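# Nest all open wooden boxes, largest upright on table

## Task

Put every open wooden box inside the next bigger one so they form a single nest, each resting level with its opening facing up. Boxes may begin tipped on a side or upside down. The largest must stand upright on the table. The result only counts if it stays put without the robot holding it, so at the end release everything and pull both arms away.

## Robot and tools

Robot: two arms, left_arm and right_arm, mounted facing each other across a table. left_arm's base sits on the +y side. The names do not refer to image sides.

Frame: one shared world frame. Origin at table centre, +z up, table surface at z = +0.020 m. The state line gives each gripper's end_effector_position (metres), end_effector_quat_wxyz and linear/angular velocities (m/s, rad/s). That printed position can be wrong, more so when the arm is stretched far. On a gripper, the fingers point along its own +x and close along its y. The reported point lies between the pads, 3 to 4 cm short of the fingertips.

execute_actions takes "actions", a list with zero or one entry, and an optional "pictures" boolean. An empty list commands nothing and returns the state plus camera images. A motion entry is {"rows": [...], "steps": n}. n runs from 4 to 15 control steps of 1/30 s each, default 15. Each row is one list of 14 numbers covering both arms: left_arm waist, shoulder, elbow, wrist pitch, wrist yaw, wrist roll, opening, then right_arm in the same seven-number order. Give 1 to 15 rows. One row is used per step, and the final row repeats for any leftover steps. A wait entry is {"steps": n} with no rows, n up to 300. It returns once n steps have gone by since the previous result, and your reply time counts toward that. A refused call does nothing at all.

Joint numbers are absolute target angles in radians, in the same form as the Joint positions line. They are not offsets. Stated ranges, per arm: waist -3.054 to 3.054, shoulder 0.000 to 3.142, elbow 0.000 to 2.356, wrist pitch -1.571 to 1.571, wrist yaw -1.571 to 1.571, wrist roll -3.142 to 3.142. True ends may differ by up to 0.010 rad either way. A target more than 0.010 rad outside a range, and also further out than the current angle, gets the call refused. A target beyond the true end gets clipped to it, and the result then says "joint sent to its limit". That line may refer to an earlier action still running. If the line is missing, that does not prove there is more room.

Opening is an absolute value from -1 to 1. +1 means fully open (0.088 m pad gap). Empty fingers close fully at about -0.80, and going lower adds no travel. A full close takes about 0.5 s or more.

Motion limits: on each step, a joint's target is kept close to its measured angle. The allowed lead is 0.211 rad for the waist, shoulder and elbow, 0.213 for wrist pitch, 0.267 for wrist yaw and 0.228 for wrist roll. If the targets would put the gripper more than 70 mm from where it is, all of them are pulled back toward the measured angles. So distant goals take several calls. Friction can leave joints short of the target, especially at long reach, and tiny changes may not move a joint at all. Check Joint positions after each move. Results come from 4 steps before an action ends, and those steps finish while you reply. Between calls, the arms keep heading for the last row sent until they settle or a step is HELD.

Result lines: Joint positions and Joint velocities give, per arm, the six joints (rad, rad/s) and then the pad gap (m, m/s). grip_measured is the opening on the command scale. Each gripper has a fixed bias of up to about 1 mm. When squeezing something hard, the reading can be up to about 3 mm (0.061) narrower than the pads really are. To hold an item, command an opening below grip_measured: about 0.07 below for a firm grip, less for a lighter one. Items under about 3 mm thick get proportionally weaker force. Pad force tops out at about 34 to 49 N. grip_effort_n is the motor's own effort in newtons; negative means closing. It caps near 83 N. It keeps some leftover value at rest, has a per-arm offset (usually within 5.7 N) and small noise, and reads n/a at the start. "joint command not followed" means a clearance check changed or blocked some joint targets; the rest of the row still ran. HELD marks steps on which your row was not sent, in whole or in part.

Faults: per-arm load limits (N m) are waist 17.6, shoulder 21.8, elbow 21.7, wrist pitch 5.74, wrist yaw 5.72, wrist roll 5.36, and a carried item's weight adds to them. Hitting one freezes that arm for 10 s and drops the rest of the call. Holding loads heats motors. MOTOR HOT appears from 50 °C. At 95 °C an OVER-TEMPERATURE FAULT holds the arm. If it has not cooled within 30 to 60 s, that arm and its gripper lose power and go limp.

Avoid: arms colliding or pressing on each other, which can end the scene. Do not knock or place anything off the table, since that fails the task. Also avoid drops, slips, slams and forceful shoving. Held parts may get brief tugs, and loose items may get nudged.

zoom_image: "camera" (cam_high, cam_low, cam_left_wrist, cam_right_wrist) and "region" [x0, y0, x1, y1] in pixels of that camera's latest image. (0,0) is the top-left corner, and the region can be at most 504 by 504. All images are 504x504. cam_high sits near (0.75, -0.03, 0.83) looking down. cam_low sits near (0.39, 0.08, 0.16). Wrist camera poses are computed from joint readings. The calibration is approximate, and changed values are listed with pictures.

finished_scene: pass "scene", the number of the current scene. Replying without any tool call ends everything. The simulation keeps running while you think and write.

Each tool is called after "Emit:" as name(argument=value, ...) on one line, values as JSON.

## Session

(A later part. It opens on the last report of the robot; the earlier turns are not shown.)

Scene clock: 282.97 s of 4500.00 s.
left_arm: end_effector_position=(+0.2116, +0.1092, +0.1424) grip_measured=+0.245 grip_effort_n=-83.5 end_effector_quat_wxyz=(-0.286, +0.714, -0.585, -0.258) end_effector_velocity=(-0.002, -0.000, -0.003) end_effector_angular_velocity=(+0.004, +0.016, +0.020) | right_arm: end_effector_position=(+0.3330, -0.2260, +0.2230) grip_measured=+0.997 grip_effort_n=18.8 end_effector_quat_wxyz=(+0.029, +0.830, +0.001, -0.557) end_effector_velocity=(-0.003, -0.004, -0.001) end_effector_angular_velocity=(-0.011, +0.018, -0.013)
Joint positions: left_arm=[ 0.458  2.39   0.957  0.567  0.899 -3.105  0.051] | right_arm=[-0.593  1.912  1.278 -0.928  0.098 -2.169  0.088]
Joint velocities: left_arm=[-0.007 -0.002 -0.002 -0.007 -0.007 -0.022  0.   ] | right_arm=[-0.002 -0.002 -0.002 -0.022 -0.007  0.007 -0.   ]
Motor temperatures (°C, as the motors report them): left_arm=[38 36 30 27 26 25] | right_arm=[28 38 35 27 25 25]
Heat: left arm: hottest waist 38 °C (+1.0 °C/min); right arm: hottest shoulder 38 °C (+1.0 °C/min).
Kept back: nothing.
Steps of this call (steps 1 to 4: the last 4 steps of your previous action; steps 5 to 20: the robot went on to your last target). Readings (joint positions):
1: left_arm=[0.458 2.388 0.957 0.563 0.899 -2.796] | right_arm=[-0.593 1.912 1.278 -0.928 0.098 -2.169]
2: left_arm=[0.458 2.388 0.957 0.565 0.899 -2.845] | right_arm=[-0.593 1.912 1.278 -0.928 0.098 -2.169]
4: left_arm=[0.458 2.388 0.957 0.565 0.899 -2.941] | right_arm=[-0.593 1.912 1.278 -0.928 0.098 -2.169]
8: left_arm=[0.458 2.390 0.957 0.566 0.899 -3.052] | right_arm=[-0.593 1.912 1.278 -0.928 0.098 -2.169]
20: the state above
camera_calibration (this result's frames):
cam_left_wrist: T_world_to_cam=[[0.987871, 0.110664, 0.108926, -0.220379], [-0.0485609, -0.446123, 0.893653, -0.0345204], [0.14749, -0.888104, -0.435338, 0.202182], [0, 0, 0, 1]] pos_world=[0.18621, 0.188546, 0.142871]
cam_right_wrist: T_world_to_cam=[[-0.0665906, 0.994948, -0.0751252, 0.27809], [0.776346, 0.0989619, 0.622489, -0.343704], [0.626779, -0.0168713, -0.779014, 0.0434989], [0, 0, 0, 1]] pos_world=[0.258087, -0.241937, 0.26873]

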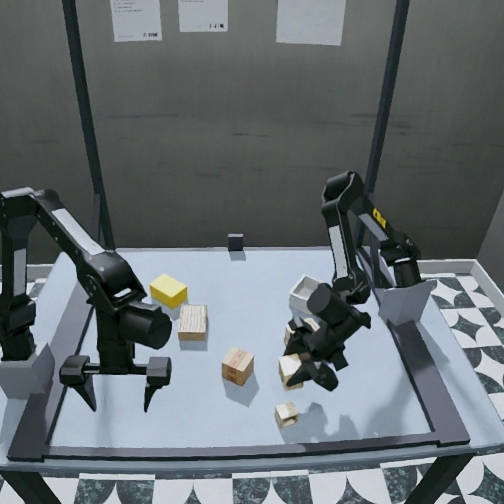

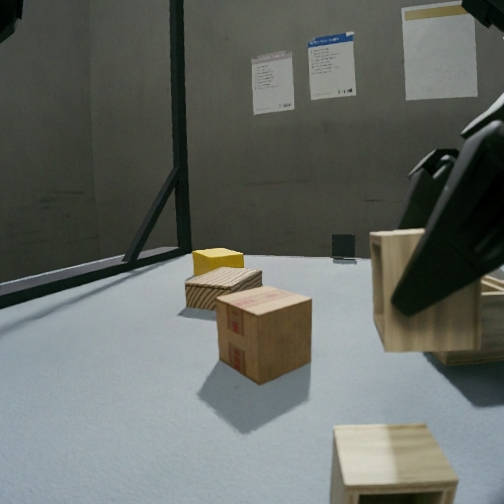

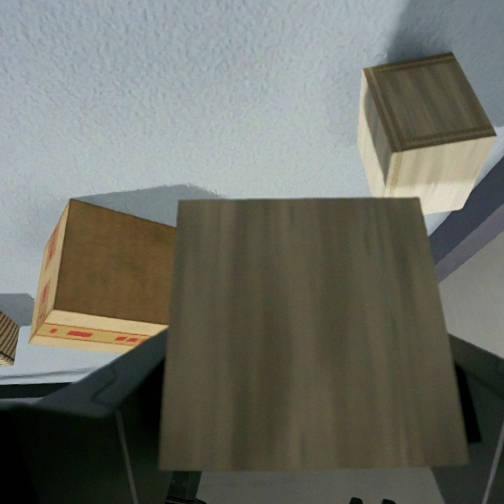

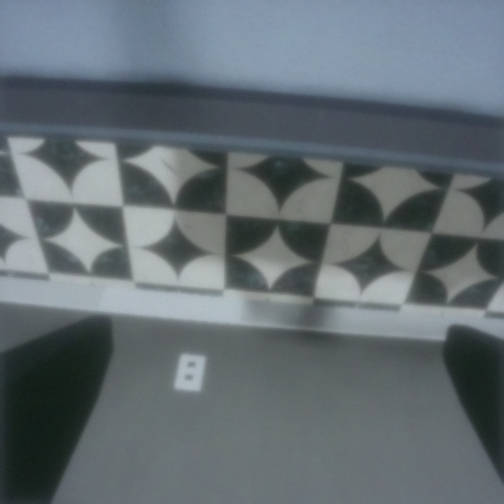

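Emit:
execute_actions(actions=[{"rows":[[0.36,2.57,0.957,0.75,0.9,-3.13,0.15,-0.593,1.912,1.278,-0.928,0.098,-2.169,1]],"steps":15}])

Emit:
execute_actions(actions=[{"steps":15}], pictures=true)

Scene clock: 283.57 s of 4500.00 s.
left_arm: end_effector_position=(+0.2068, +0.1140, +0.0802) grip_measured=+0.245 grip_effort_n=-83.5 end_effector_quat_wxyz=(-0.301, +0.685, -0.604, -0.276) end_effector_velocity=(-0.008, -0.016, -0.001) end_effector_angular_velocity=(-0.022, -0.042, -0.070) | right_arm: end_effector_position=(+0.3330, -0.2260, +0.2230) grip_measured=+0.997 grip_effort_n=19.3 end_effector_quat_wxyz=(+0.029, +0.830, +0.001, -0.557) end_effector_velocity=(-0.001, -0.002, -0.000) end_effector_angular_velocity=(-0.010, +0.011, +0.017)
Joint positions: left_arm=[ 0.366  2.552  0.954  0.74   0.901 -3.128  0.051] | right_arm=[-0.593  1.912  1.278 -0.928  0.098 -2.169  0.088]
Joint velocities: left_arm=[-0.037  0.002  0.007  0.081 -0.007 -0.007 -0.   ] | right_arm=[-0.002 -0.002 -0.002 -0.007 -0.007 -0.022 -0.   ]
Motor temperatures (°C, as the motors report them): left_arm=[38 36 30 27 26 25] | right_arm=[28 38 35 27 25 25]
Heat: left arm: hottest waist 38 °C (+1.0 °C/min); right arm: hottest shoulder 38 °C (+1.0 °C/min).
Steps of this call (steps 1 to 7: the robot went on to your last target; steps 8 to 18: the first 11 steps of this action). Readings (joint positions):
8: left_arm=[0.456 2.404 0.957 0.587 0.899 -3.110] | right_arm=[-0.593 1.912 1.278 -0.928 0.098 -2.169]
9: left_arm=[0.445 2.429 0.961 0.640 0.900 -3.114] | right_arm=[-0.593 1.912 1.278 -0.928 0.098 -2.169]
11: left_arm=[0.410 2.482 0.969 0.682 0.899 -3.118] | right_arm=[-0.593 1.912 1.278 -0.928 0.098 -2.169]
15: left_arm=[0.364 2.550 0.954 0.724 0.901 -3.128] | right_arm=[-0.593 1.912 1.278 -0.928 0.098 -2.169]
18: the state above

Scene clock: 284.07 s of 4500.00 s.
left_arm: end_effector_position=(+0.2061, +0.1145, +0.0765) grip_measured=+0.245 grip_effort_n=-83.5 end_effector_quat_wxyz=(-0.303, +0.683, -0.605, -0.277) end_effector_velocity=(-0.002, -0.003, +0.001) end_effector_angular_velocity=(-0.006, +0.004, -0.009) | right_arm: end_effector_position=(+0.3330, -0.2260, +0.2230) grip_measured=+0.997 grip_effort_n=19.3 end_effector_quat_wxyz=(+0.029, +0.830, +0.001, -0.557) end_effector_velocity=(-0.000, -0.004, -0.003) end_effector_angular_velocity=(-0.011, +0.015, -0.003)
Joint positions: left_arm=[ 0.36   2.56   0.954  0.747  0.901 -3.128  0.051] | right_arm=[-0.593  1.912  1.278 -0.928  0.098 -2.169  0.088]
Joint velocities: left_arm=[-0.002 -0.002  0.002  0.007  0.007 -0.007 -0.   ] | right_arm=[-0.007  0.002 -0.007 -0.007 -0.007 -0.007  0.   ]
Motor temperatures (°C, as the motors report them): left_arm=[38 36 30 27 26 25] | right_arm=[28 38 35 27 25 25]
Heat: left arm: hottest waist 38 °C (+1.0 °C/min); right arm: hottest shoulder 38 °C (+1.0 °C/min).
Kept back: nothing.
Steps of this call (steps 1 to 4: the last 4 steps of your previous action; steps 5 to 15: the robot went on to your last target). Readings (joint positions):
1: left_arm=[0.365 2.552 0.954 0.741 0.901 -3.128] | right_arm=[-0.593 1.912 1.278 -0.928 0.098 -2.169]
2: left_arm=[0.364 2.553 0.954 0.742 0.901 -3.128] | right_arm=[-0.593 1.912 1.278 -0.928 0.098 -2.169]
4: left_arm=[0.361 2.557 0.954 0.743 0.901 -3.128] | right_arm=[-0.593 1.912 1.278 -0.928 0.098 -2.169]
8: left_arm=[0.360 2.559 0.954 0.746 0.901 -3.128] | right_arm=[-0.593 1.912 1.278 -0.928 0.098 -2.169]
15: the state above
All arms were judged still, so your last target was given up. Only a new action makes them travel on or press farther. Fingers that are still opening or closing keep moving.
camera_calibration (this result's frames):
cam_left_wrist: T_world_to_cam=[[0.99605, 0.0436934, 0.0772957, -0.199914], [-0.0459326, -0.491442, 0.869698, 0.0330083], [0.0759864, -0.869813, -0.487494, 0.195688], [0, 0, 0, 1]] pos_world=[0.185771, 0.195168, 0.0821418]
cam_right_wrist: T_world_to_cam=[[-0.0665906, 0.994948, -0.0751252, 0.27809], [0.776346, 0.0989619, 0.622489, -0.343704], [0.626779, -0.0168713, -0.779014, 0.0434989], [0, 0, 0, 1]] pos_world=[0.258087, -0.241937, 0.26873]

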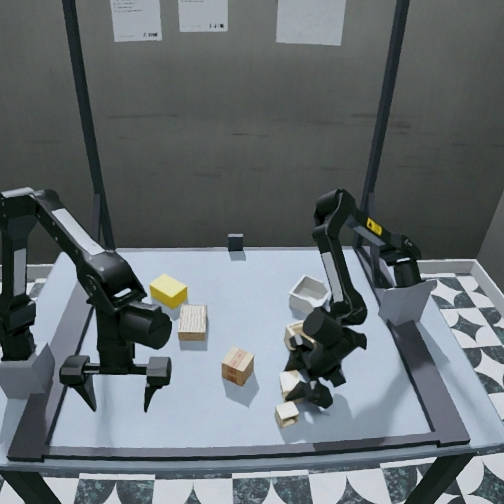

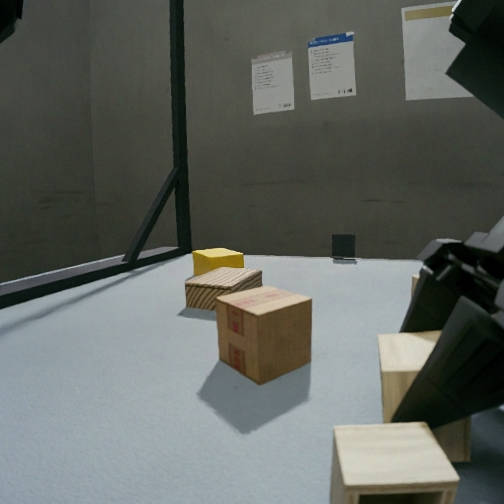

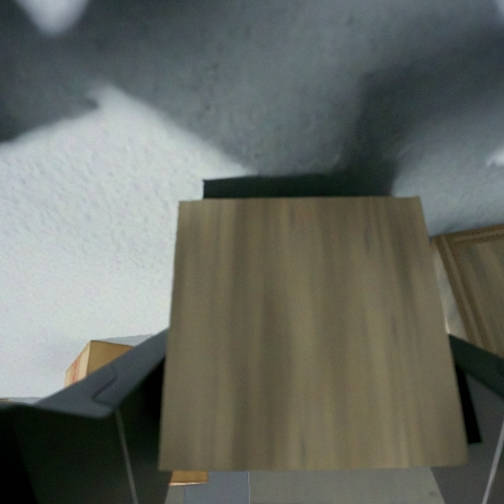

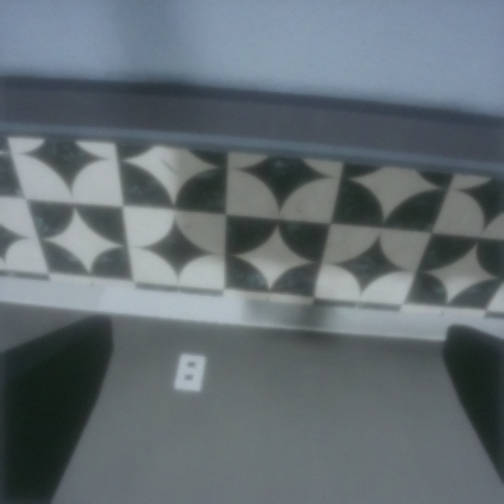

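Emit:
execute_actions(actions=[{"rows":[[0.35,2.59,0.957,0.77,0.9,-3.13,0.15,-0.593,1.912,1.278,-0.928,0.098,-2.169,1]],"steps":15}])

Emit:
execute_actions(actions=[{"rows":[[0.35,2.59,0.957,0.77,0.9,-3.13,0.6,-0.593,1.912,1.278,-0.928,0.098,-2.169,1]],"steps":12}])

Emit:
execute_actions(actions=[{"rows":[[0.46,2.39,0.957,0.567,0.9,-3.0,0.6,-0.593,1.912,1.278,-0.928,0.098,-2.169,1]],"steps":15}])

Emit:
execute_actions(actions=[{"rows":[[0.44,2.45,1.3,-0.2,0.92,-2.0,1,-0.593,1.912,1.278,-0.928,0.098,-2.169,1]],"steps":15}])

Emit:
execute_actions(actions=[{"rows":[[0.42,2.62,1.72,-1.1,0.926,-0.91,1,-0.593,1.912,1.278,-0.928,0.098,-2.169,1]],"steps":15}])

Emit:
execute_actions(actions=[{"steps":25}], pictures=true)

Scene clock: 285.17 s of 4500.00 s.
left_arm: end_effector_position=(+0.2067, +0.1142, +0.0751) grip_measured=+0.245 grip_effort_n=-83.5 end_effector_quat_wxyz=(-0.304, +0.681, -0.608, -0.272) end_effector_velocity=(+0.002, +0.002, -0.002) end_effector_angular_velocity=(+0.002, -0.010, +0.020) | right_arm: end_effector_position=(+0.3330, -0.2260, +0.2230) grip_measured=+0.997 grip_effort_n=18.8 end_effector_quat_wxyz=(+0.029, +0.830, +0.001, -0.557) end_effector_velocity=(+0.003, -0.001, +0.001) end_effector_angular_velocity=(+0.002, -0.010, +0.000)
Joint positions: left_arm=[ 0.358  2.57   0.954  0.77   0.902 -3.128  0.051] | right_arm=[-0.593  1.912  1.278 -0.928  0.098 -2.169  0.088]
Joint velocities: left_arm=[-0.002  0.002 -0.007  0.007 -0.022 -0.007 -0.   ] | right_arm=[-0.007 -0.002 -0.002  0.007  0.007 -0.007 -0.   ]
Motor temperatures (°C, as the motors report them): left_arm=[38 35 30 27 26 25] | right_arm=[28 38 35 27 25 25]
Heat: left arm: hottest waist 38 °C (+1.0 °C/min); right arm: hottest shoulder 38 °C (+1.0 °C/min).
Steps of this call (steps 1 to 22: nothing new was sent; steps 23 to 33: the first 11 steps of this action). Readings (joint positions):
23: left_arm=[0.360 2.561 0.954 0.750 0.901 -3.128] | right_arm=[-0.593 1.912 1.278 -0.928 0.098 -2.169]
24: left_arm=[0.358 2.564 0.954 0.756 0.901 -3.128] | right_arm=[-0.593 1.912 1.278 -0.928 0.098 -2.169]
26: left_arm=[0.358 2.567 0.954 0.763 0.901 -3.128] | right_arm=[-0.593 1.912 1.278 -0.928 0.098 -2.169]
30: left_arm=[0.358 2.570 0.954 0.769 0.902 -3.128] | right_arm=[-0.593 1.912 1.278 -0.928 0.098 -2.169]
33: the state above

Scene clock: 285.57 s of 4500.00 s.
left_arm: end_effector_position=(+0.2060, +0.1160, +0.0700) grip_measured=+0.540 grip_effort_n=15.6 end_effector_quat_wxyz=(-0.305, +0.679, -0.607, -0.277) end_effector_velocity=(-0.001, +0.000, -0.002) end_effector_angular_velocity=(+0.005, +0.024, +0.031) | right_arm: end_effector_position=(+0.3330, -0.2260, +0.2230) grip_measured=+0.997 grip_effort_n=19.8 end_effector_quat_wxyz=(+0.029, +0.830, +0.001, -0.557) end_effector_velocity=(+0.002, -0.004, +0.001) end_effector_angular_velocity=(-0.016, -0.002, +0.010)
Joint positions: left_arm=[ 0.352  2.581  0.955  0.771  0.902 -3.128  0.065] | right_arm=[-0.593  1.912  1.278 -0.928  0.098 -2.169  0.088]
Joint velocities: left_arm=[-0.007 -0.002 -0.002 -0.007 -0.007 -0.037  0.022] | right_arm=[-0.007 -0.002 -0.002 -0.007  0.007 -0.022 -0.   ]
Motor temperatures (°C, as the motors report them): left_arm=[38 35 30 27 26 25] | right_arm=[28 38 35 27 25 25]
Heat: left arm: hottest waist 38 °C (+1.0 °C/min); right arm: hottest shoulder 38 °C (+1.0 °C/min).
Steps of this call (steps 1 to 4: the last 4 steps of your previous action; steps 5 to 12: the first 8 steps of this action). Readings (joint positions):
5: left_arm=[0.358 2.571 0.954 0.771 0.902 -3.128] | right_arm=[-0.593 1.912 1.278 -0.928 0.098 -2.169]
6: left_arm=[0.357 2.572 0.955 0.771 0.902 -3.128] | right_arm=[-0.593 1.912 1.278 -0.928 0.098 -2.169]
8: left_arm=[0.354 2.576 0.955 0.771 0.902 -3.128] | right_arm=[-0.593 1.912 1.278 -0.928 0.098 -2.169]
12: the state above

Scene clock: 286.07 s of 4500.00 s.
left_arm: end_effector_position=(+0.2129, +0.1092, +0.1399) grip_measured=+0.596 grip_effort_n=15.6 end_effector_quat_wxyz=(-0.320, +0.698, -0.598, -0.228) end_effector_velocity=(-0.001, +0.014, -0.016) end_effector_angular_velocity=(+0.078, +0.038, +0.055) | right_arm: end_effector_position=(+0.3330, -0.2260, +0.2230) grip_measured=+0.997 grip_effort_n=19.3 end_effector_quat_wxyz=(+0.029, +0.830, +0.001, -0.557) end_effector_velocity=(-0.002, +0.002, -0.001) end_effector_angular_velocity=(+0.020, +0.015, -0.003)
Joint positions: left_arm=[ 0.457  2.403  0.96   0.581  0.902 -3.011  0.068] | right_arm=[-0.593  1.912  1.278 -0.928  0.098 -2.169  0.088]
Joint velocities: left_arm=[-0.007 -0.007 -0.002 -0.139 -0.022  0.051  0.   ] | right_arm=[-0.002 -0.002 -0.002  0.007 -0.022  0.007 -0.   ]
Motor temperatures (°C, as the motors report them): left_arm=[38 35 30 27 26 25] | right_arm=[28 38 35 27 25 25]
Heat: left arm: hottest waist 38 °C (+1.0 °C/min); right arm: hottest shoulder 38 °C (+1.0 °C/min).
Steps of this call (steps 1 to 4: the last 4 steps of your previous action; steps 5 to 15: the first 11 steps of this action). Readings (joint positions):
5: left_arm=[0.354 2.569 0.955 0.748 0.902 -3.114] | right_arm=[-0.593 1.912 1.278 -0.928 0.098 -2.169]
6: left_arm=[0.366 2.546 0.954 0.692 0.902 -3.089] | right_arm=[-0.593 1.912 1.278 -0.928 0.098 -2.169]
8: left_arm=[0.403 2.495 0.949 0.642 0.902 -3.053] | right_arm=[-0.593 1.912 1.278 -0.928 0.098 -2.169]
12: left_arm=[0.453 2.415 0.959 0.600 0.902 -3.020] | right_arm=[-0.593 1.912 1.278 -0.928 0.098 -2.169]
15: the state above

Scene clock: 286.57 s of 4500.00 s.
left_arm: end_effector_position=(+0.2257, +0.0733, +0.1549) grip_measured=+0.983 grip_effort_n=15.6 end_effector_quat_wxyz=(-0.468, +0.591, -0.635, -0.167) end_effector_velocity=(-0.045, +0.127, -0.099) end_effector_angular_velocity=(+0.793, -0.063, -0.377) | right_arm: end_effector_position=(+0.3330, -0.2260, +0.2230) grip_measured=+0.997 grip_effort_n=19.3 end_effector_quat_wxyz=(+0.029, +0.830, +0.001, -0.557) end_effector_velocity=(-0.000, -0.002, +0.002) end_effector_angular_velocity=(-0.005, +0.008, +0.014)
Joint positions: left_arm=[ 0.441  2.434  1.278  0.089  0.915 -2.486  0.087] | right_arm=[-0.593  1.912  1.278 -0.928  0.098 -2.169  0.088]
Joint velocities: left_arm=[-0.002 -0.007  0.12  -1.37  -0.007  1.429  0.009] | right_arm=[-0.007 -0.007 -0.002 -0.007 -0.007 -0.022 -0.   ]
Motor temperatures (°C, as the motors report them): left_arm=[38 35 30 27 26 25] | right_arm=[28 38 35 27 25 25]
Heat: left arm: hottest waist 38 °C (+1.0 °C/min); right arm: hottest shoulder 38 °C (+1.0 °C/min).
Steps of this call (steps 1 to 4: the last 4 steps of your previous action; steps 5 to 15: the first 11 steps of this action). Readings (joint positions):
5: left_arm=[0.456 2.404 0.976 0.542 0.904 -2.977] | right_arm=[-0.593 1.912 1.278 -0.928 0.098 -2.169]
6: left_arm=[0.454 2.410 1.013 0.486 0.908 -2.926] | right_arm=[-0.593 1.912 1.278 -0.928 0.098 -2.169]
8: left_arm=[0.448 2.429 1.101 0.398 0.908 -2.828] | right_arm=[-0.593 1.912 1.278 -0.928 0.098 -2.169]
12: left_arm=[0.441 2.434 1.239 0.224 0.914 -2.632] | right_arm=[-0.593 1.912 1.278 -0.928 0.098 -2.169]
15: the state above

Scene clock: 287.07 s of 4500.00 s.
left_arm: end_effector_position=(+0.2267, +0.0726, +0.1373) grip_measured=+1.000 grip_effort_n=15.1 end_effector_quat_wxyz=(-0.589, +0.395, -0.692, -0.140) end_effector_velocity=(-0.099, +0.011, +0.030) end_effector_angular_velocity=(+0.453, -0.049, -0.872) | right_arm: end_effector_position=(+0.3330, -0.2260, +0.2230) grip_measured=+0.997 grip_effort_n=19.3 end_effector_quat_wxyz=(+0.029, +0.830, +0.001, -0.557) end_effector_velocity=(-0.005, +0.001, -0.002) end_effector_angular_velocity=(+0.010, +0.035, +0.009)
Joint positions: left_arm=[ 0.42   2.598  1.669 -0.583  0.926 -1.757  0.088] | right_arm=[-0.593  1.912  1.278 -0.928  0.098 -2.169  0.088]
Joint velocities: left_arm=[-0.056 -0.002  0.466 -1.282 -0.022  1.443  0.   ] | right_arm=[-0.002 -0.002 -0.002 -0.007 -0.037 -0.007  0.   ]
Motor temperatures (°C, as the motors report them): left_arm=[38 35 30 27 26 25] | right_arm=[28 38 35 27 25 25]
Heat: left arm: hottest waist 38 °C (+1.0 °C/min); right arm: hottest shoulder 38 °C (+1.0 °C/min).
Steps of this call (steps 1 to 4: the last 4 steps of your previous action; steps 5 to 15: the first 11 steps of this action). Readings (joint positions):
5: left_arm=[0.440 2.454 1.299 -0.133 0.917 -2.243] | right_arm=[-0.593 1.912 1.278 -0.928 0.098 -2.169]
6: left_arm=[0.437 2.484 1.342 -0.180 0.925 -2.196] | right_arm=[-0.593 1.912 1.278 -0.928 0.098 -2.169]
8: left_arm=[0.437 2.541 1.438 -0.270 0.941 -2.102] | right_arm=[-0.593 1.912 1.278 -0.928 0.098 -2.169]
12: left_arm=[0.429 2.593 1.601 -0.448 0.926 -1.904] | right_arm=[-0.593 1.912 1.278 -0.928 0.098 -2.169]
15: the state above

Scene clock: 287.90 s of 4500.00 s.
left_arm: end_effector_position=(+0.1743, +0.1189, +0.1309) grip_measured=+1.000 grip_effort_n=15.6 end_effector_quat_wxyz=(-0.612, +0.158, -0.773, -0.052) end_effector_velocity=(-0.002, +0.000, -0.002) end_effector_angular_velocity=(+0.001, -0.010, -0.065) | right_arm: end_effector_position=(+0.3330, -0.2260, +0.2230) grip_measured=+0.997 grip_effort_n=19.8 end_effector_quat_wxyz=(+0.029, +0.830, +0.001, -0.557) end_effector_velocity=(-0.002, +0.002, -0.001) end_effector_angular_velocity=(+0.009, +0.016, +0.024)
Joint positions: left_arm=[ 0.418  2.61   1.712 -1.097  0.926 -0.921  0.088] | right_arm=[-0.593  1.912  1.278 -0.928  0.098 -2.169  0.088]
Joint velocities: left_arm=[-0.007  0.002  0.002 -0.007 -0.007  0.066  0.   ] | right_arm=[-0.002 -0.002 -0.002  0.007 -0.022 -0.022 -0.   ]
Motor temperatures (°C, as the motors report them): left_arm=[38 35 30 27 26 25] | right_arm=[28 38 35 27 25 25]
Heat: left arm: hottest waist 38 °C (+1.0 °C/min); right arm: hottest shoulder 38 °C (+1.0 °C/min).
Kept back: nothing.
Steps of this call (steps 1 to 4: the last 4 steps of your previous action; steps 5 to 25: the robot went on to your last target). Readings (joint positions):
1: left_arm=[0.418 2.598 1.683 -0.627 0.926 -1.708] | right_arm=[-0.593 1.912 1.278 -0.928 0.098 -2.169]
2: left_arm=[0.418 2.598 1.693 -0.672 0.926 -1.659] | right_arm=[-0.593 1.912 1.278 -0.928 0.098 -2.169]
4: left_arm=[0.418 2.600 1.702 -0.765 0.926 -1.562] | right_arm=[-0.593 1.912 1.278 -0.928 0.098 -2.169]
8: left_arm=[0.418 2.608 1.706 -0.947 0.926 -1.368] | right_arm=[-0.593 1.912 1.278 -0.928 0.098 -2.169]
25: the state above
camera_calibration (this result's frames):
cam_left_wrist: T_world_to_cam=[[0.274311, -0.957132, 0.0930165, 0.070087], [-0.817774, -0.181286, 0.546243, 0.12635], [-0.505964, -0.225907, -0.832446, 0.29845], [0, 0, 0, 1]] pos_world=[0.235105, 0.15741, 0.172907]
cam_right_wrist: T_world_to_cam=[[-0.0665906, 0.994948, -0.0751252, 0.27809], [0.776346, 0.0989619, 0.622489, -0.343704], [0.626779, -0.0168713, -0.779014, 0.0434989], [0, 0, 0, 1]] pos_world=[0.258087, -0.241937, 0.26873]

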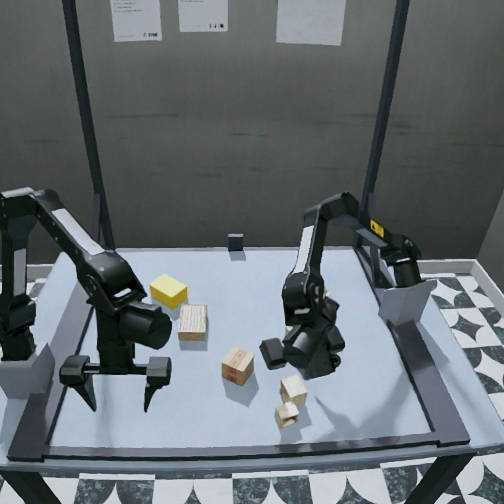

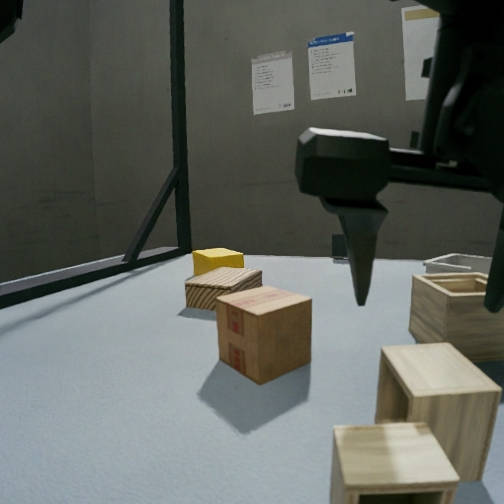

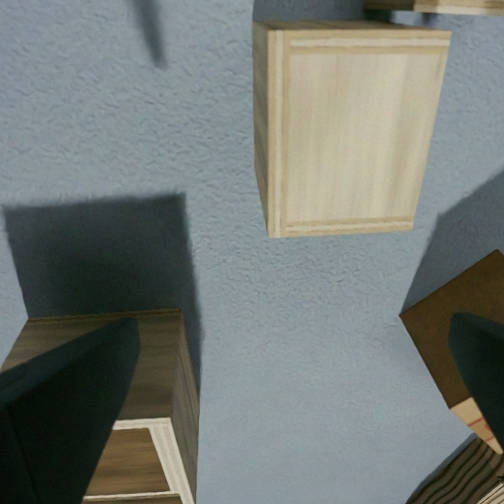

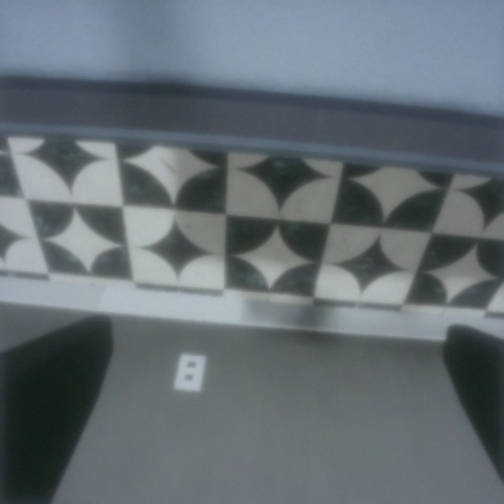

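Emit:
execute_actions(actions=[{"rows":[[0.44,2.80,1.85,-0.85,0.926,-0.9,1,-0.593,1.912,1.278,-0.928,0.098,-2.169,1]],"steps":15}])

Emit:
execute_actions(actions=[{"rows":[[0.44,2.96,1.92,-0.65,0.926,-0.9,1,-0.593,1.912,1.278,-0.928,0.098,-2.169,1]],"steps":15}])

Emit:
execute_actions(actions=[{"steps":20}], pictures=true)

Scene clock: 289.03 s of 4500.00 s.
left_arm: end_effector_position=(+0.2401, +0.1106, +0.0992) grip_measured=+1.000 grip_effort_n=15.1 end_effector_quat_wxyz=(-0.648, +0.150, -0.746, +0.026) end_effector_velocity=(+0.027, -0.031, +0.007) end_effector_angular_velocity=(-0.084, -0.126, -0.118) | right_arm: end_effector_position=(+0.3330, -0.2260, +0.2230) grip_measured=+0.997 grip_effort_n=19.3 end_effector_quat_wxyz=(+0.029, +0.830, +0.001, -0.557) end_effector_velocity=(-0.003, +0.001, +0.000) end_effector_angular_velocity=(+0.007, +0.020, +0.008)
Joint positions: left_arm=[ 0.437  2.787  1.828 -0.868  0.927 -0.904  0.088] | right_arm=[-0.593  1.912  1.278 -0.928  0.098 -2.169  0.088]
Joint velocities: left_arm=[-0.007  0.027  0.085  0.139 -0.007 -0.007  0.   ] | right_arm=[-0.002 -0.002  0.002 -0.007 -0.022 -0.007  0.   ]
Motor temperatures (°C, as the motors report them): left_arm=[38 35 30 27 26 25] | right_arm=[28 38 35 27 25 25]
Heat: left arm: hottest waist 38 °C (+0.0 °C/min); right arm: hottest shoulder 38 °C (+1.0 °C/min).
Steps of this call (steps 1 to 23: the robot went on to your last target; steps 24 to 34: the first 11 steps of this action). Readings (joint positions):
24: left_arm=[0.418 2.624 1.722 -1.093 0.926 -0.913] | right_arm=[-0.593 1.912 1.278 -0.928 0.098 -2.169]
25: left_arm=[0.418 2.650 1.749 -1.043 0.927 -0.912] | right_arm=[-0.593 1.912 1.278 -0.928 0.098 -2.169]
27: left_arm=[0.423 2.708 1.804 -0.943 0.927 -0.905] | right_arm=[-0.593 1.912 1.278 -0.928 0.098 -2.169]
31: left_arm=[0.435 2.774 1.822 -0.888 0.927 -0.904] | right_arm=[-0.593 1.912 1.278 -0.928 0.098 -2.169]
34: the state above

Scene clock: 289.53 s of 4500.00 s.
left_arm: end_effector_position=(+0.2929, +0.1071, +0.0782) grip_measured=+1.000 grip_effort_n=15.1 end_effector_quat_wxyz=(-0.677, +0.149, -0.715, +0.093) end_effector_velocity=(+0.037, -0.007, +0.020) end_effector_angular_velocity=(-0.072, -0.154, -0.048) | right_arm: end_effector_position=(+0.3330, -0.2260, +0.2230) grip_measured=+0.997 grip_effort_n=18.8 end_effector_quat_wxyz=(+0.029, +0.830, +0.001, -0.557) end_effector_velocity=(-0.001, -0.002, -0.000) end_effector_angular_velocity=(-0.004, +0.010, +0.004)
Joint positions: left_arm=[ 0.461  2.926  1.918 -0.664  0.932 -0.902  0.088] | right_arm=[-0.593  1.912  1.278 -0.928  0.098 -2.169  0.088]
Joint velocities: left_arm=[ 0.046  0.002  0.017  0.154 -0.051 -0.007  0.   ] | right_arm=[-0.002 -0.002 -0.002 -0.007 -0.007 -0.007 -0.   ]
Motor temperatures (°C, as the motors report them): left_arm=[38 35 30 27 26 25] | right_arm=[28 38 35 27 25 25]
Heat: left arm: hottest waist 38 °C (+0.0 °C/min); right arm: hottest shoulder 38 °C (+1.0 °C/min).
Steps of this call (steps 1 to 4: the last 4 steps of your previous action; steps 5 to 15: the first 11 steps of this action). Readings (joint positions):
5: left_arm=[0.437 2.800 1.848 -0.844 0.927 -0.903] | right_arm=[-0.593 1.912 1.278 -0.928 0.098 -2.169]
6: left_arm=[0.437 2.822 1.865 -0.790 0.929 -0.903] | right_arm=[-0.593 1.912 1.278 -0.928 0.098 -2.169]
8: left_arm=[0.437 2.872 1.900 -0.720 0.929 -0.901] | right_arm=[-0.593 1.912 1.278 -0.928 0.098 -2.169]
12: left_arm=[0.459 2.913 1.914 -0.671 0.930 -0.902] | right_arm=[-0.593 1.912 1.278 -0.928 0.098 -2.169]
15: the state above

Scene clock: 290.20 s of 4500.00 s.
left_arm: end_effector_position=(+0.2943, +0.1055, +0.0775) grip_measured=+1.000 grip_effort_n=15.1 end_effector_quat_wxyz=(-0.679, +0.146, -0.713, +0.098) end_effector_velocity=(-0.001, +0.001, -0.001) end_effector_angular_velocity=(+0.010, +0.003, +0.011) | right_arm: end_effector_position=(+0.3330, -0.2260, +0.2230) grip_measured=+0.997 grip_effort_n=19.3 end_effector_quat_wxyz=(+0.029, +0.830, +0.001, -0.557) end_effector_velocity=(-0.003, -0.005, -0.001) end_effector_angular_velocity=(-0.020, +0.005, -0.011)
Joint positions: left_arm=[ 0.459  2.929  1.922 -0.654  0.93  -0.902  0.088] | right_arm=[-0.593  1.912  1.278 -0.928  0.098 -2.169  0.088]
Joint velocities: left_arm=[-0.002 -0.002 -0.002 -0.007 -0.007 -0.007  0.   ] | right_arm=[ 0.002 -0.002 -0.002 -0.022  0.007  0.007 -0.   ]
Motor temperatures (°C, as the motors report them): left_arm=[38 35 30 27 26 25] | right_arm=[28 38 35 27 25 25]
Heat: left arm: hottest waist 38 °C (+0.0 °C/min); right arm: hottest shoulder 38 °C (+1.0 °C/min).
Kept back: nothing.
Steps of this call (steps 1 to 4: the last 4 steps of your previous action; steps 5 to 20: the robot went on to your last target). Readings (joint positions):
1: left_arm=[0.461 2.926 1.920 -0.658 0.931 -0.902] | right_arm=[-0.593 1.912 1.278 -0.928 0.098 -2.169]
2: left_arm=[0.459 2.928 1.921 -0.655 0.931 -0.902] | right_arm=[-0.593 1.912 1.278 -0.928 0.098 -2.169]
4: left_arm=[0.458 2.928 1.922 -0.654 0.930 -0.902] | right_arm=[-0.593 1.912 1.278 -0.928 0.098 -2.169]
8: left_arm=[0.459 2.929 1.922 -0.654 0.930 -0.902] | right_arm=[-0.593 1.912 1.278 -0.928 0.098 -2.169]
20: the state above
camera_calibration (this result's frames):
cam_left_wrist: T_world_to_cam=[[0.0442301, -0.948763, 0.312877, 0.0791139], [-0.930652, 0.0747367, 0.358192, 0.27206], [-0.363223, -0.307023, -0.879662, 0.281921], [0, 0, 0, 1]] pos_world=[0.352094, 0.141284, 0.125792]
cam_right_wrist: T_world_to_cam=[[-0.0665906, 0.994948, -0.0751252, 0.27809], [0.776346, 0.0989619, 0.622489, -0.343704], [0.626779, -0.0168713, -0.779014, 0.0434989], [0, 0, 0, 1]] pos_world=[0.258087, -0.241937, 0.26873]

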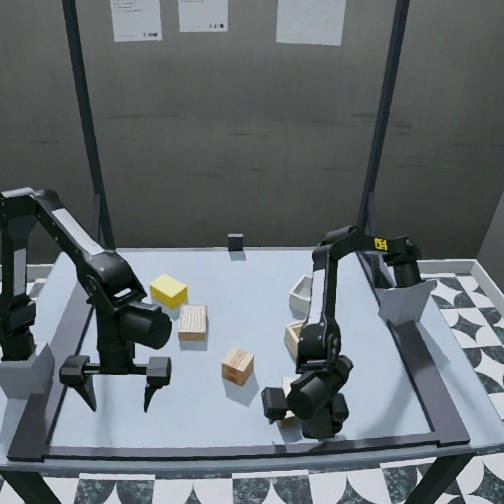

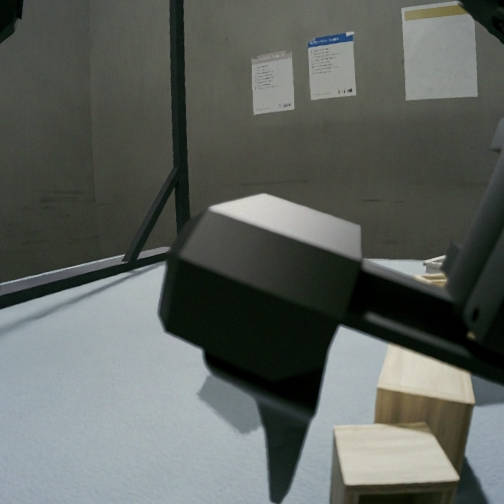

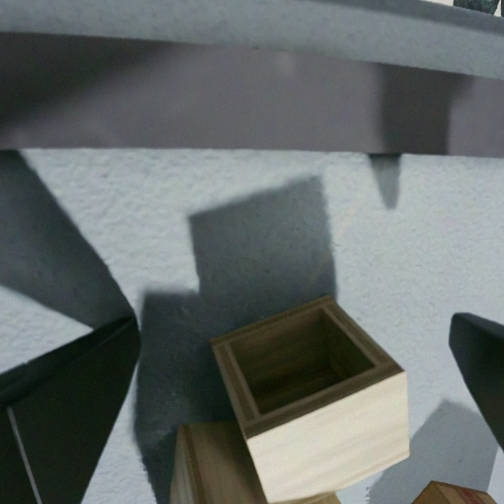

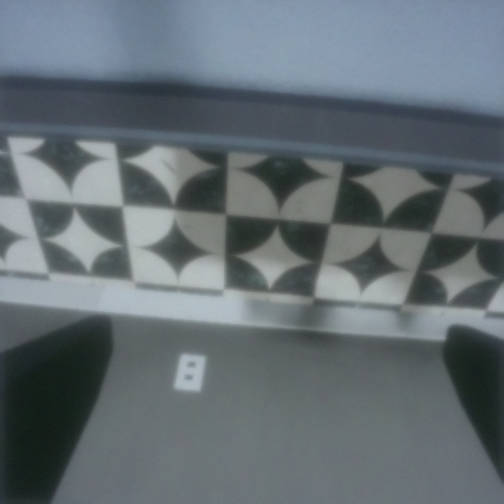

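Emit:
execute_actions(actions=[{"rows":[[0.37,2.85,1.875,-0.69,0.93,-1.35,1,-0.593,1.912,1.278,-0.928,0.098,-2.169,1]],"steps":15}])

Emit:
execute_actions(actions=[{"steps":15}], pictures=true)

Scene clock: 291.03 s of 4500.00 s.
left_arm: end_effector_position=(+0.2596, +0.0836, +0.0738) grip_measured=+1.000 grip_effort_n=15.1 end_effector_quat_wxyz=(-0.641, +0.241, -0.727, -0.044) end_effector_velocity=(-0.001, -0.002, +0.006) end_effector_angular_velocity=(+0.038, +0.059, +0.298) | right_arm: end_effector_position=(+0.3330, -0.2260, +0.2230) grip_measured=+0.997 grip_effort_n=19.3 end_effector_quat_wxyz=(+0.029, +0.830, +0.001, -0.557) end_effector_velocity=(+0.000, +0.001, +0.002) end_effector_angular_velocity=(+0.003, -0.012, +0.011)
Joint positions: left_arm=[ 0.384  2.859  1.89  -0.683  0.924 -1.3    0.088] | right_arm=[-0.593  1.912  1.278 -0.928  0.098 -2.169  0.088]
Joint velocities: left_arm=[-0.002 -0.027 -0.007 -0.007 -0.037 -0.315  0.   ] | right_arm=[ 0.002 -0.007 -0.002  0.007  0.007 -0.007 -0.   ]
Motor temperatures (°C, as the motors report them): left_arm=[38 35 30 27 26 25] | right_arm=[28 38 35 27 25 25]
Heat: left arm: hottest waist 38 °C (+0.0 °C/min); right arm: hottest shoulder 38 °C (+1.0 °C/min).
Steps of this call (steps 1 to 14: the robot went on to your last target; steps 15 to 25: the first 11 steps of this action). Readings (joint positions):
15: left_arm=[0.458 2.925 1.921 -0.652 0.927 -0.925] | right_arm=[-0.593 1.912 1.278 -0.928 0.098 -2.169]
16: left_arm=[0.454 2.917 1.915 -0.653 0.920 -0.976] | right_arm=[-0.593 1.912 1.278 -0.928 0.098 -2.169]
18: left_arm=[0.435 2.898 1.902 -0.671 0.917 -1.071] | right_arm=[-0.593 1.912 1.278 -0.928 0.098 -2.169]
22: left_arm=[0.394 2.867 1.893 -0.681 0.924 -1.244] | right_arm=[-0.593 1.912 1.278 -0.928 0.098 -2.169]
25: the state above

Scene clock: 291.53 s of 4500.00 s.
left_arm: end_effector_position=(+0.2592, +0.0843, +0.0739) grip_measured=+1.000 grip_effort_n=15.1 end_effector_quat_wxyz=(-0.635, +0.256, -0.726, -0.062) end_effector_velocity=(-0.001, +0.001, -0.001) end_effector_angular_velocity=(+0.011, +0.006, +0.025) | right_arm: end_effector_position=(+0.3330, -0.2260, +0.2230) grip_measured=+0.997 grip_effort_n=19.3 end_effector_quat_wxyz=(+0.029, +0.830, +0.001, -0.557) end_effector_velocity=(-0.005, -0.003, -0.002) end_effector_angular_velocity=(-0.009, +0.030, +0.003)
Joint positions: left_arm=[ 0.385  2.857  1.887 -0.685  0.925 -1.345  0.088] | right_arm=[-0.593  1.912  1.278 -0.928  0.098 -2.169  0.088]
Joint velocities: left_arm=[-0.002 -0.002 -0.002 -0.007 -0.007 -0.022  0.   ] | right_arm=[-0.002 -0.002 -0.002 -0.022 -0.022 -0.007 -0.   ]
Motor temperatures (°C, as the motors report them): left_arm=[38 36 30 27 26 25] | right_arm=[28 38 35 27 25 25]
Heat: left arm: hottest waist 38 °C (+0.0 °C/min); right arm: hottest shoulder 38 °C (+1.0 °C/min).
Kept back: nothing.
Steps of this call (steps 1 to 4: the last 4 steps of your previous action; steps 5 to 15: the robot went on to your last target). Readings (joint positions):
1: left_arm=[0.384 2.858 1.890 -0.684 0.924 -1.311] | right_arm=[-0.593 1.912 1.278 -0.928 0.098 -2.169]
2: left_arm=[0.384 2.857 1.889 -0.684 0.924 -1.320] | right_arm=[-0.593 1.912 1.278 -0.928 0.098 -2.169]
4: left_arm=[0.384 2.857 1.888 -0.684 0.925 -1.331] | right_arm=[-0.593 1.912 1.278 -0.928 0.098 -2.169]
8: left_arm=[0.385 2.857 1.887 -0.685 0.925 -1.341] | right_arm=[-0.593 1.912 1.278 -0.928 0.098 -2.169]
15: the state above
camera_calibration (this result's frames):
cam_left_wrist: T_world_to_cam=[[0.420308, -0.881725, 0.214249, -0.0341592], [-0.829131, -0.277279, 0.485447, 0.236228], [-0.368624, -0.381678, -0.847607, 0.264811], [0, 0, 0, 1]] pos_world=[0.307837, 0.136455, 0.117099]
cam_right_wrist: T_world_to_cam=[[-0.0665906, 0.994948, -0.0751252, 0.27809], [0.776346, 0.0989619, 0.622489, -0.343704], [0.626779, -0.0168713, -0.779014, 0.0434989], [0, 0, 0, 1]] pos_world=[0.258087, -0.241937, 0.26873]

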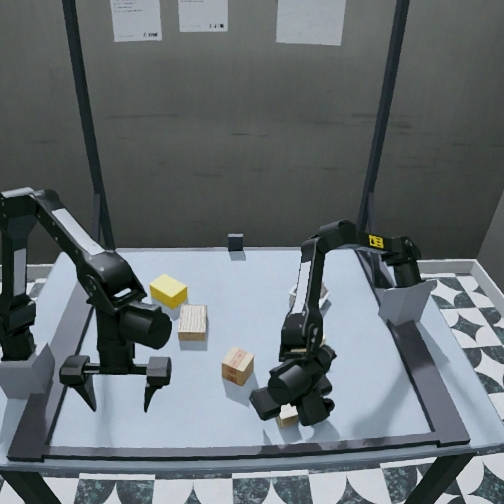

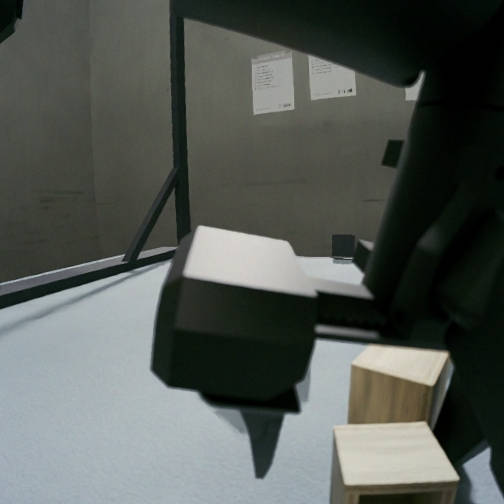

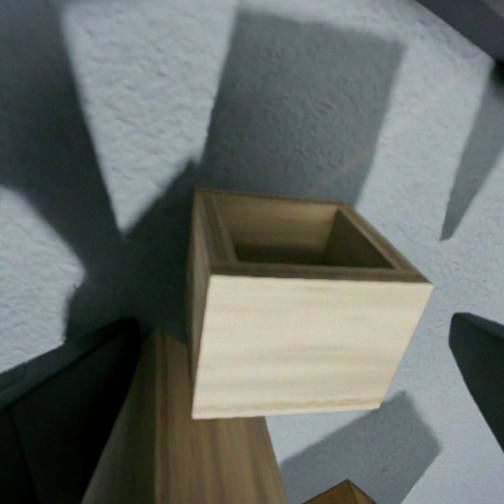

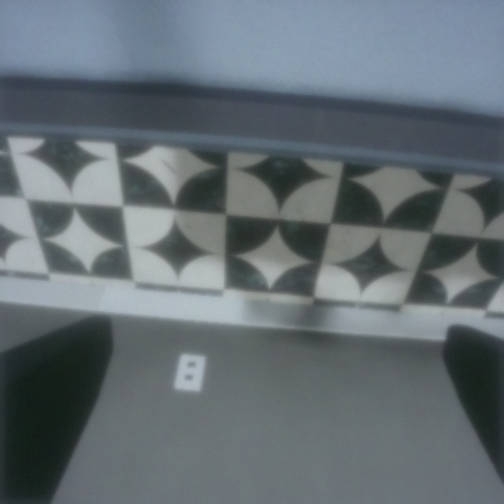

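Emit:
execute_actions(actions=[{"rows":[[0.385,2.857,1.887,-0.685,0.925,-1.345,-0.15,-0.593,1.912,1.278,-0.928,0.098,-2.169,1]],"steps":15}])

Emit:
execute_actions(actions=[{"rows":[[0.46,2.78,1.887,-0.76,0.925,-1.27,-0.15,-0.593,1.912,1.278,-0.928,0.098,-2.169,1]],"steps":15}], pictures=true)

Scene clock: 292.10 s of 4500.00 s.
left_arm: end_effector_position=(+0.2590, +0.0849, +0.0741) grip_measured=+0.006 grip_effort_n=-83.5 end_effector_quat_wxyz=(-0.634, +0.257, -0.727, -0.063) end_effector_velocity=(+0.028, -0.007, +0.013) end_effector_angular_velocity=(-0.078, -0.107, -0.059) | right_arm: end_effector_position=(+0.3330, -0.2260, +0.2230) grip_measured=+0.997 grip_effort_n=18.8 end_effector_quat_wxyz=(+0.029, +0.830, +0.001, -0.557) end_effector_velocity=(-0.001, -0.006, -0.000) end_effector_angular_velocity=(-0.024, +0.005, -0.002)
Joint positions: left_arm=[ 0.386  2.857  1.887 -0.688  0.926 -1.345  0.039] | right_arm=[-0.593  1.912  1.278 -0.928  0.098 -2.169  0.088]
Joint velocities: left_arm=[ 0.037  0.002 -0.002  0.139 -0.022  0.007 -0.   ] | right_arm=[-0.002 -0.002 -0.002 -0.022  0.007 -0.007 -0.   ]
Motor temperatures (°C, as the motors report them): left_arm=[38 36 30 27 26 25] | right_arm=[28 38 35 27 25 25]
Heat: left arm: hottest waist 38 °C (+0.0 °C/min); right arm: hottest shoulder 38 °C (+1.0 °C/min).
Steps of this call (steps 1 to 6: the robot went on to your last target; steps 7 to 17: the first 11 steps of this action). Readings (joint positions):
7: left_arm=[0.385 2.857 1.887 -0.685 0.925 -1.345] | right_arm=[-0.593 1.912 1.278 -0.928 0.098 -2.169]
8: left_arm=[0.385 2.857 1.887 -0.688 0.925 -1.345] | right_arm=[-0.593 1.912 1.278 -0.928 0.098 -2.169]
10: left_arm=[0.384 2.857 1.887 -0.691 0.925 -1.345] | right_arm=[-0.593 1.912 1.278 -0.928 0.098 -2.169]
14: left_arm=[0.383 2.857 1.887 -0.687 0.925 -1.345] | right_arm=[-0.593 1.912 1.278 -0.928 0.098 -2.169]
17: the state above

Scene clock: 292.60 s of 4500.00 s.
left_arm: end_effector_position=(+0.2662, +0.0895, +0.1192) grip_measured=+0.006 grip_effort_n=-83.5 end_effector_quat_wxyz=(-0.640, +0.272, -0.717, -0.038) end_effector_velocity=(-0.009, -0.003, +0.010) end_effector_angular_velocity=(+0.010, -0.002, -0.003) | right_arm: end_effector_position=(+0.3330, -0.2260, +0.2230) grip_measured=+0.997 grip_effort_n=18.8 end_effector_quat_wxyz=(+0.029, +0.830, +0.001, -0.557) end_effector_velocity=(-0.003, -0.002, -0.002) end_effector_angular_velocity=(-0.001, +0.025, +0.005)
Joint positions: left_arm=[ 0.461  2.794  1.885 -0.753  0.927 -1.277  0.039] | right_arm=[-0.593  1.912  1.278 -0.928  0.098 -2.169  0.088]
Joint velocities: left_arm=[-0.002 -0.037 -0.007 -0.037 -0.007  0.007 -0.   ] | right_arm=[-0.002 -0.002 -0.007 -0.007 -0.022 -0.007 -0.   ]
Motor temperatures (°C, as the motors report them): left_arm=[38 36 30 27 26 25] | right_arm=[28 38 35 27 25 25]
Heat: left arm: hottest waist 38 °C (+0.0 °C/min); right arm: hottest shoulder 38 °C (+1.0 °C/min).
Steps of this call (steps 1 to 4: the last 4 steps of your previous action; steps 5 to 15: the first 11 steps of this action). Readings (joint positions):
5: left_arm=[0.389 2.854 1.887 -0.688 0.927 -1.338] | right_arm=[-0.593 1.912 1.278 -0.928 0.098 -2.169]
6: left_arm=[0.394 2.848 1.887 -0.710 0.927 -1.322] | right_arm=[-0.593 1.912 1.278 -0.928 0.098 -2.169]
8: left_arm=[0.412 2.835 1.885 -0.732 0.927 -1.302] | right_arm=[-0.593 1.912 1.278 -0.928 0.098 -2.169]
12: left_arm=[0.452 2.806 1.885 -0.748 0.927 -1.282] | right_arm=[-0.593 1.912 1.278 -0.928 0.098 -2.169]
15: the state above
camera_calibration (this result's frames):
cam_left_wrist: T_world_to_cam=[[0.409529, -0.871013, 0.271334, -0.0471277], [-0.845783, -0.251007, 0.470793, 0.225247], [-0.34196, -0.422293, -0.839483, 0.303296], [0, 0, 0, 1]] pos_world=[0.313526, 0.14357, 0.161354]
cam_right_wrist: T_world_to_cam=[[-0.0665906, 0.994948, -0.0751252, 0.27809], [0.776346, 0.0989619, 0.622489, -0.343704], [0.626779, -0.0168713, -0.779014, 0.0434989], [0, 0, 0, 1]] pos_world=[0.258087, -0.241937, 0.26873]

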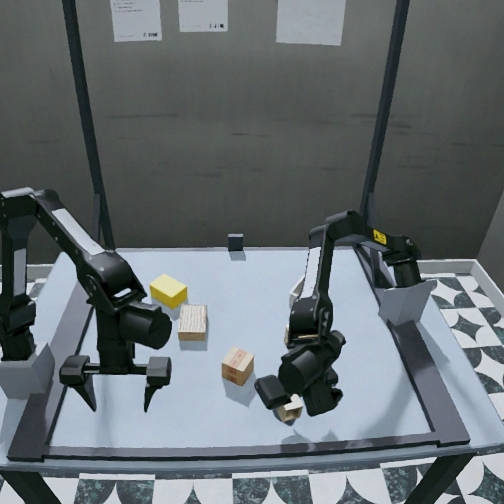

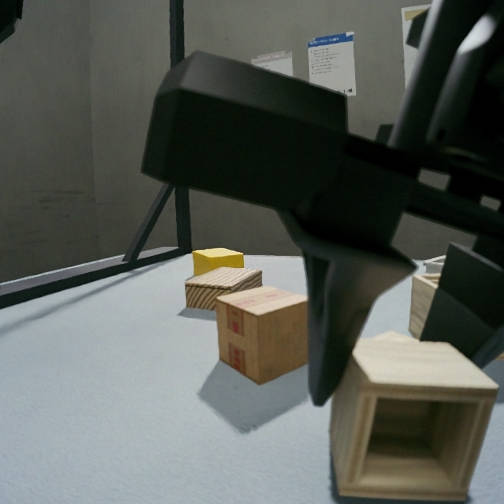

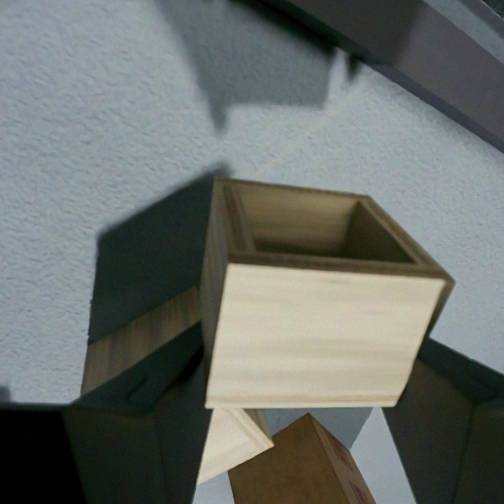

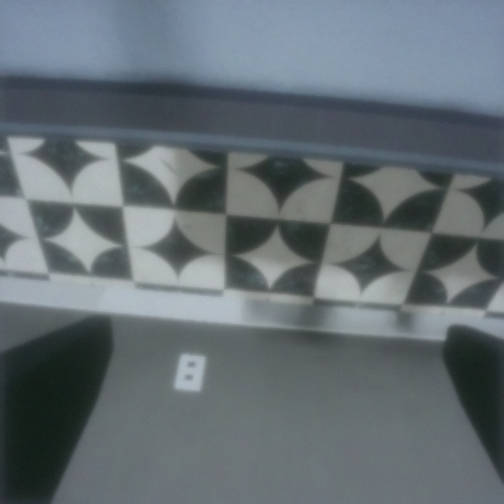

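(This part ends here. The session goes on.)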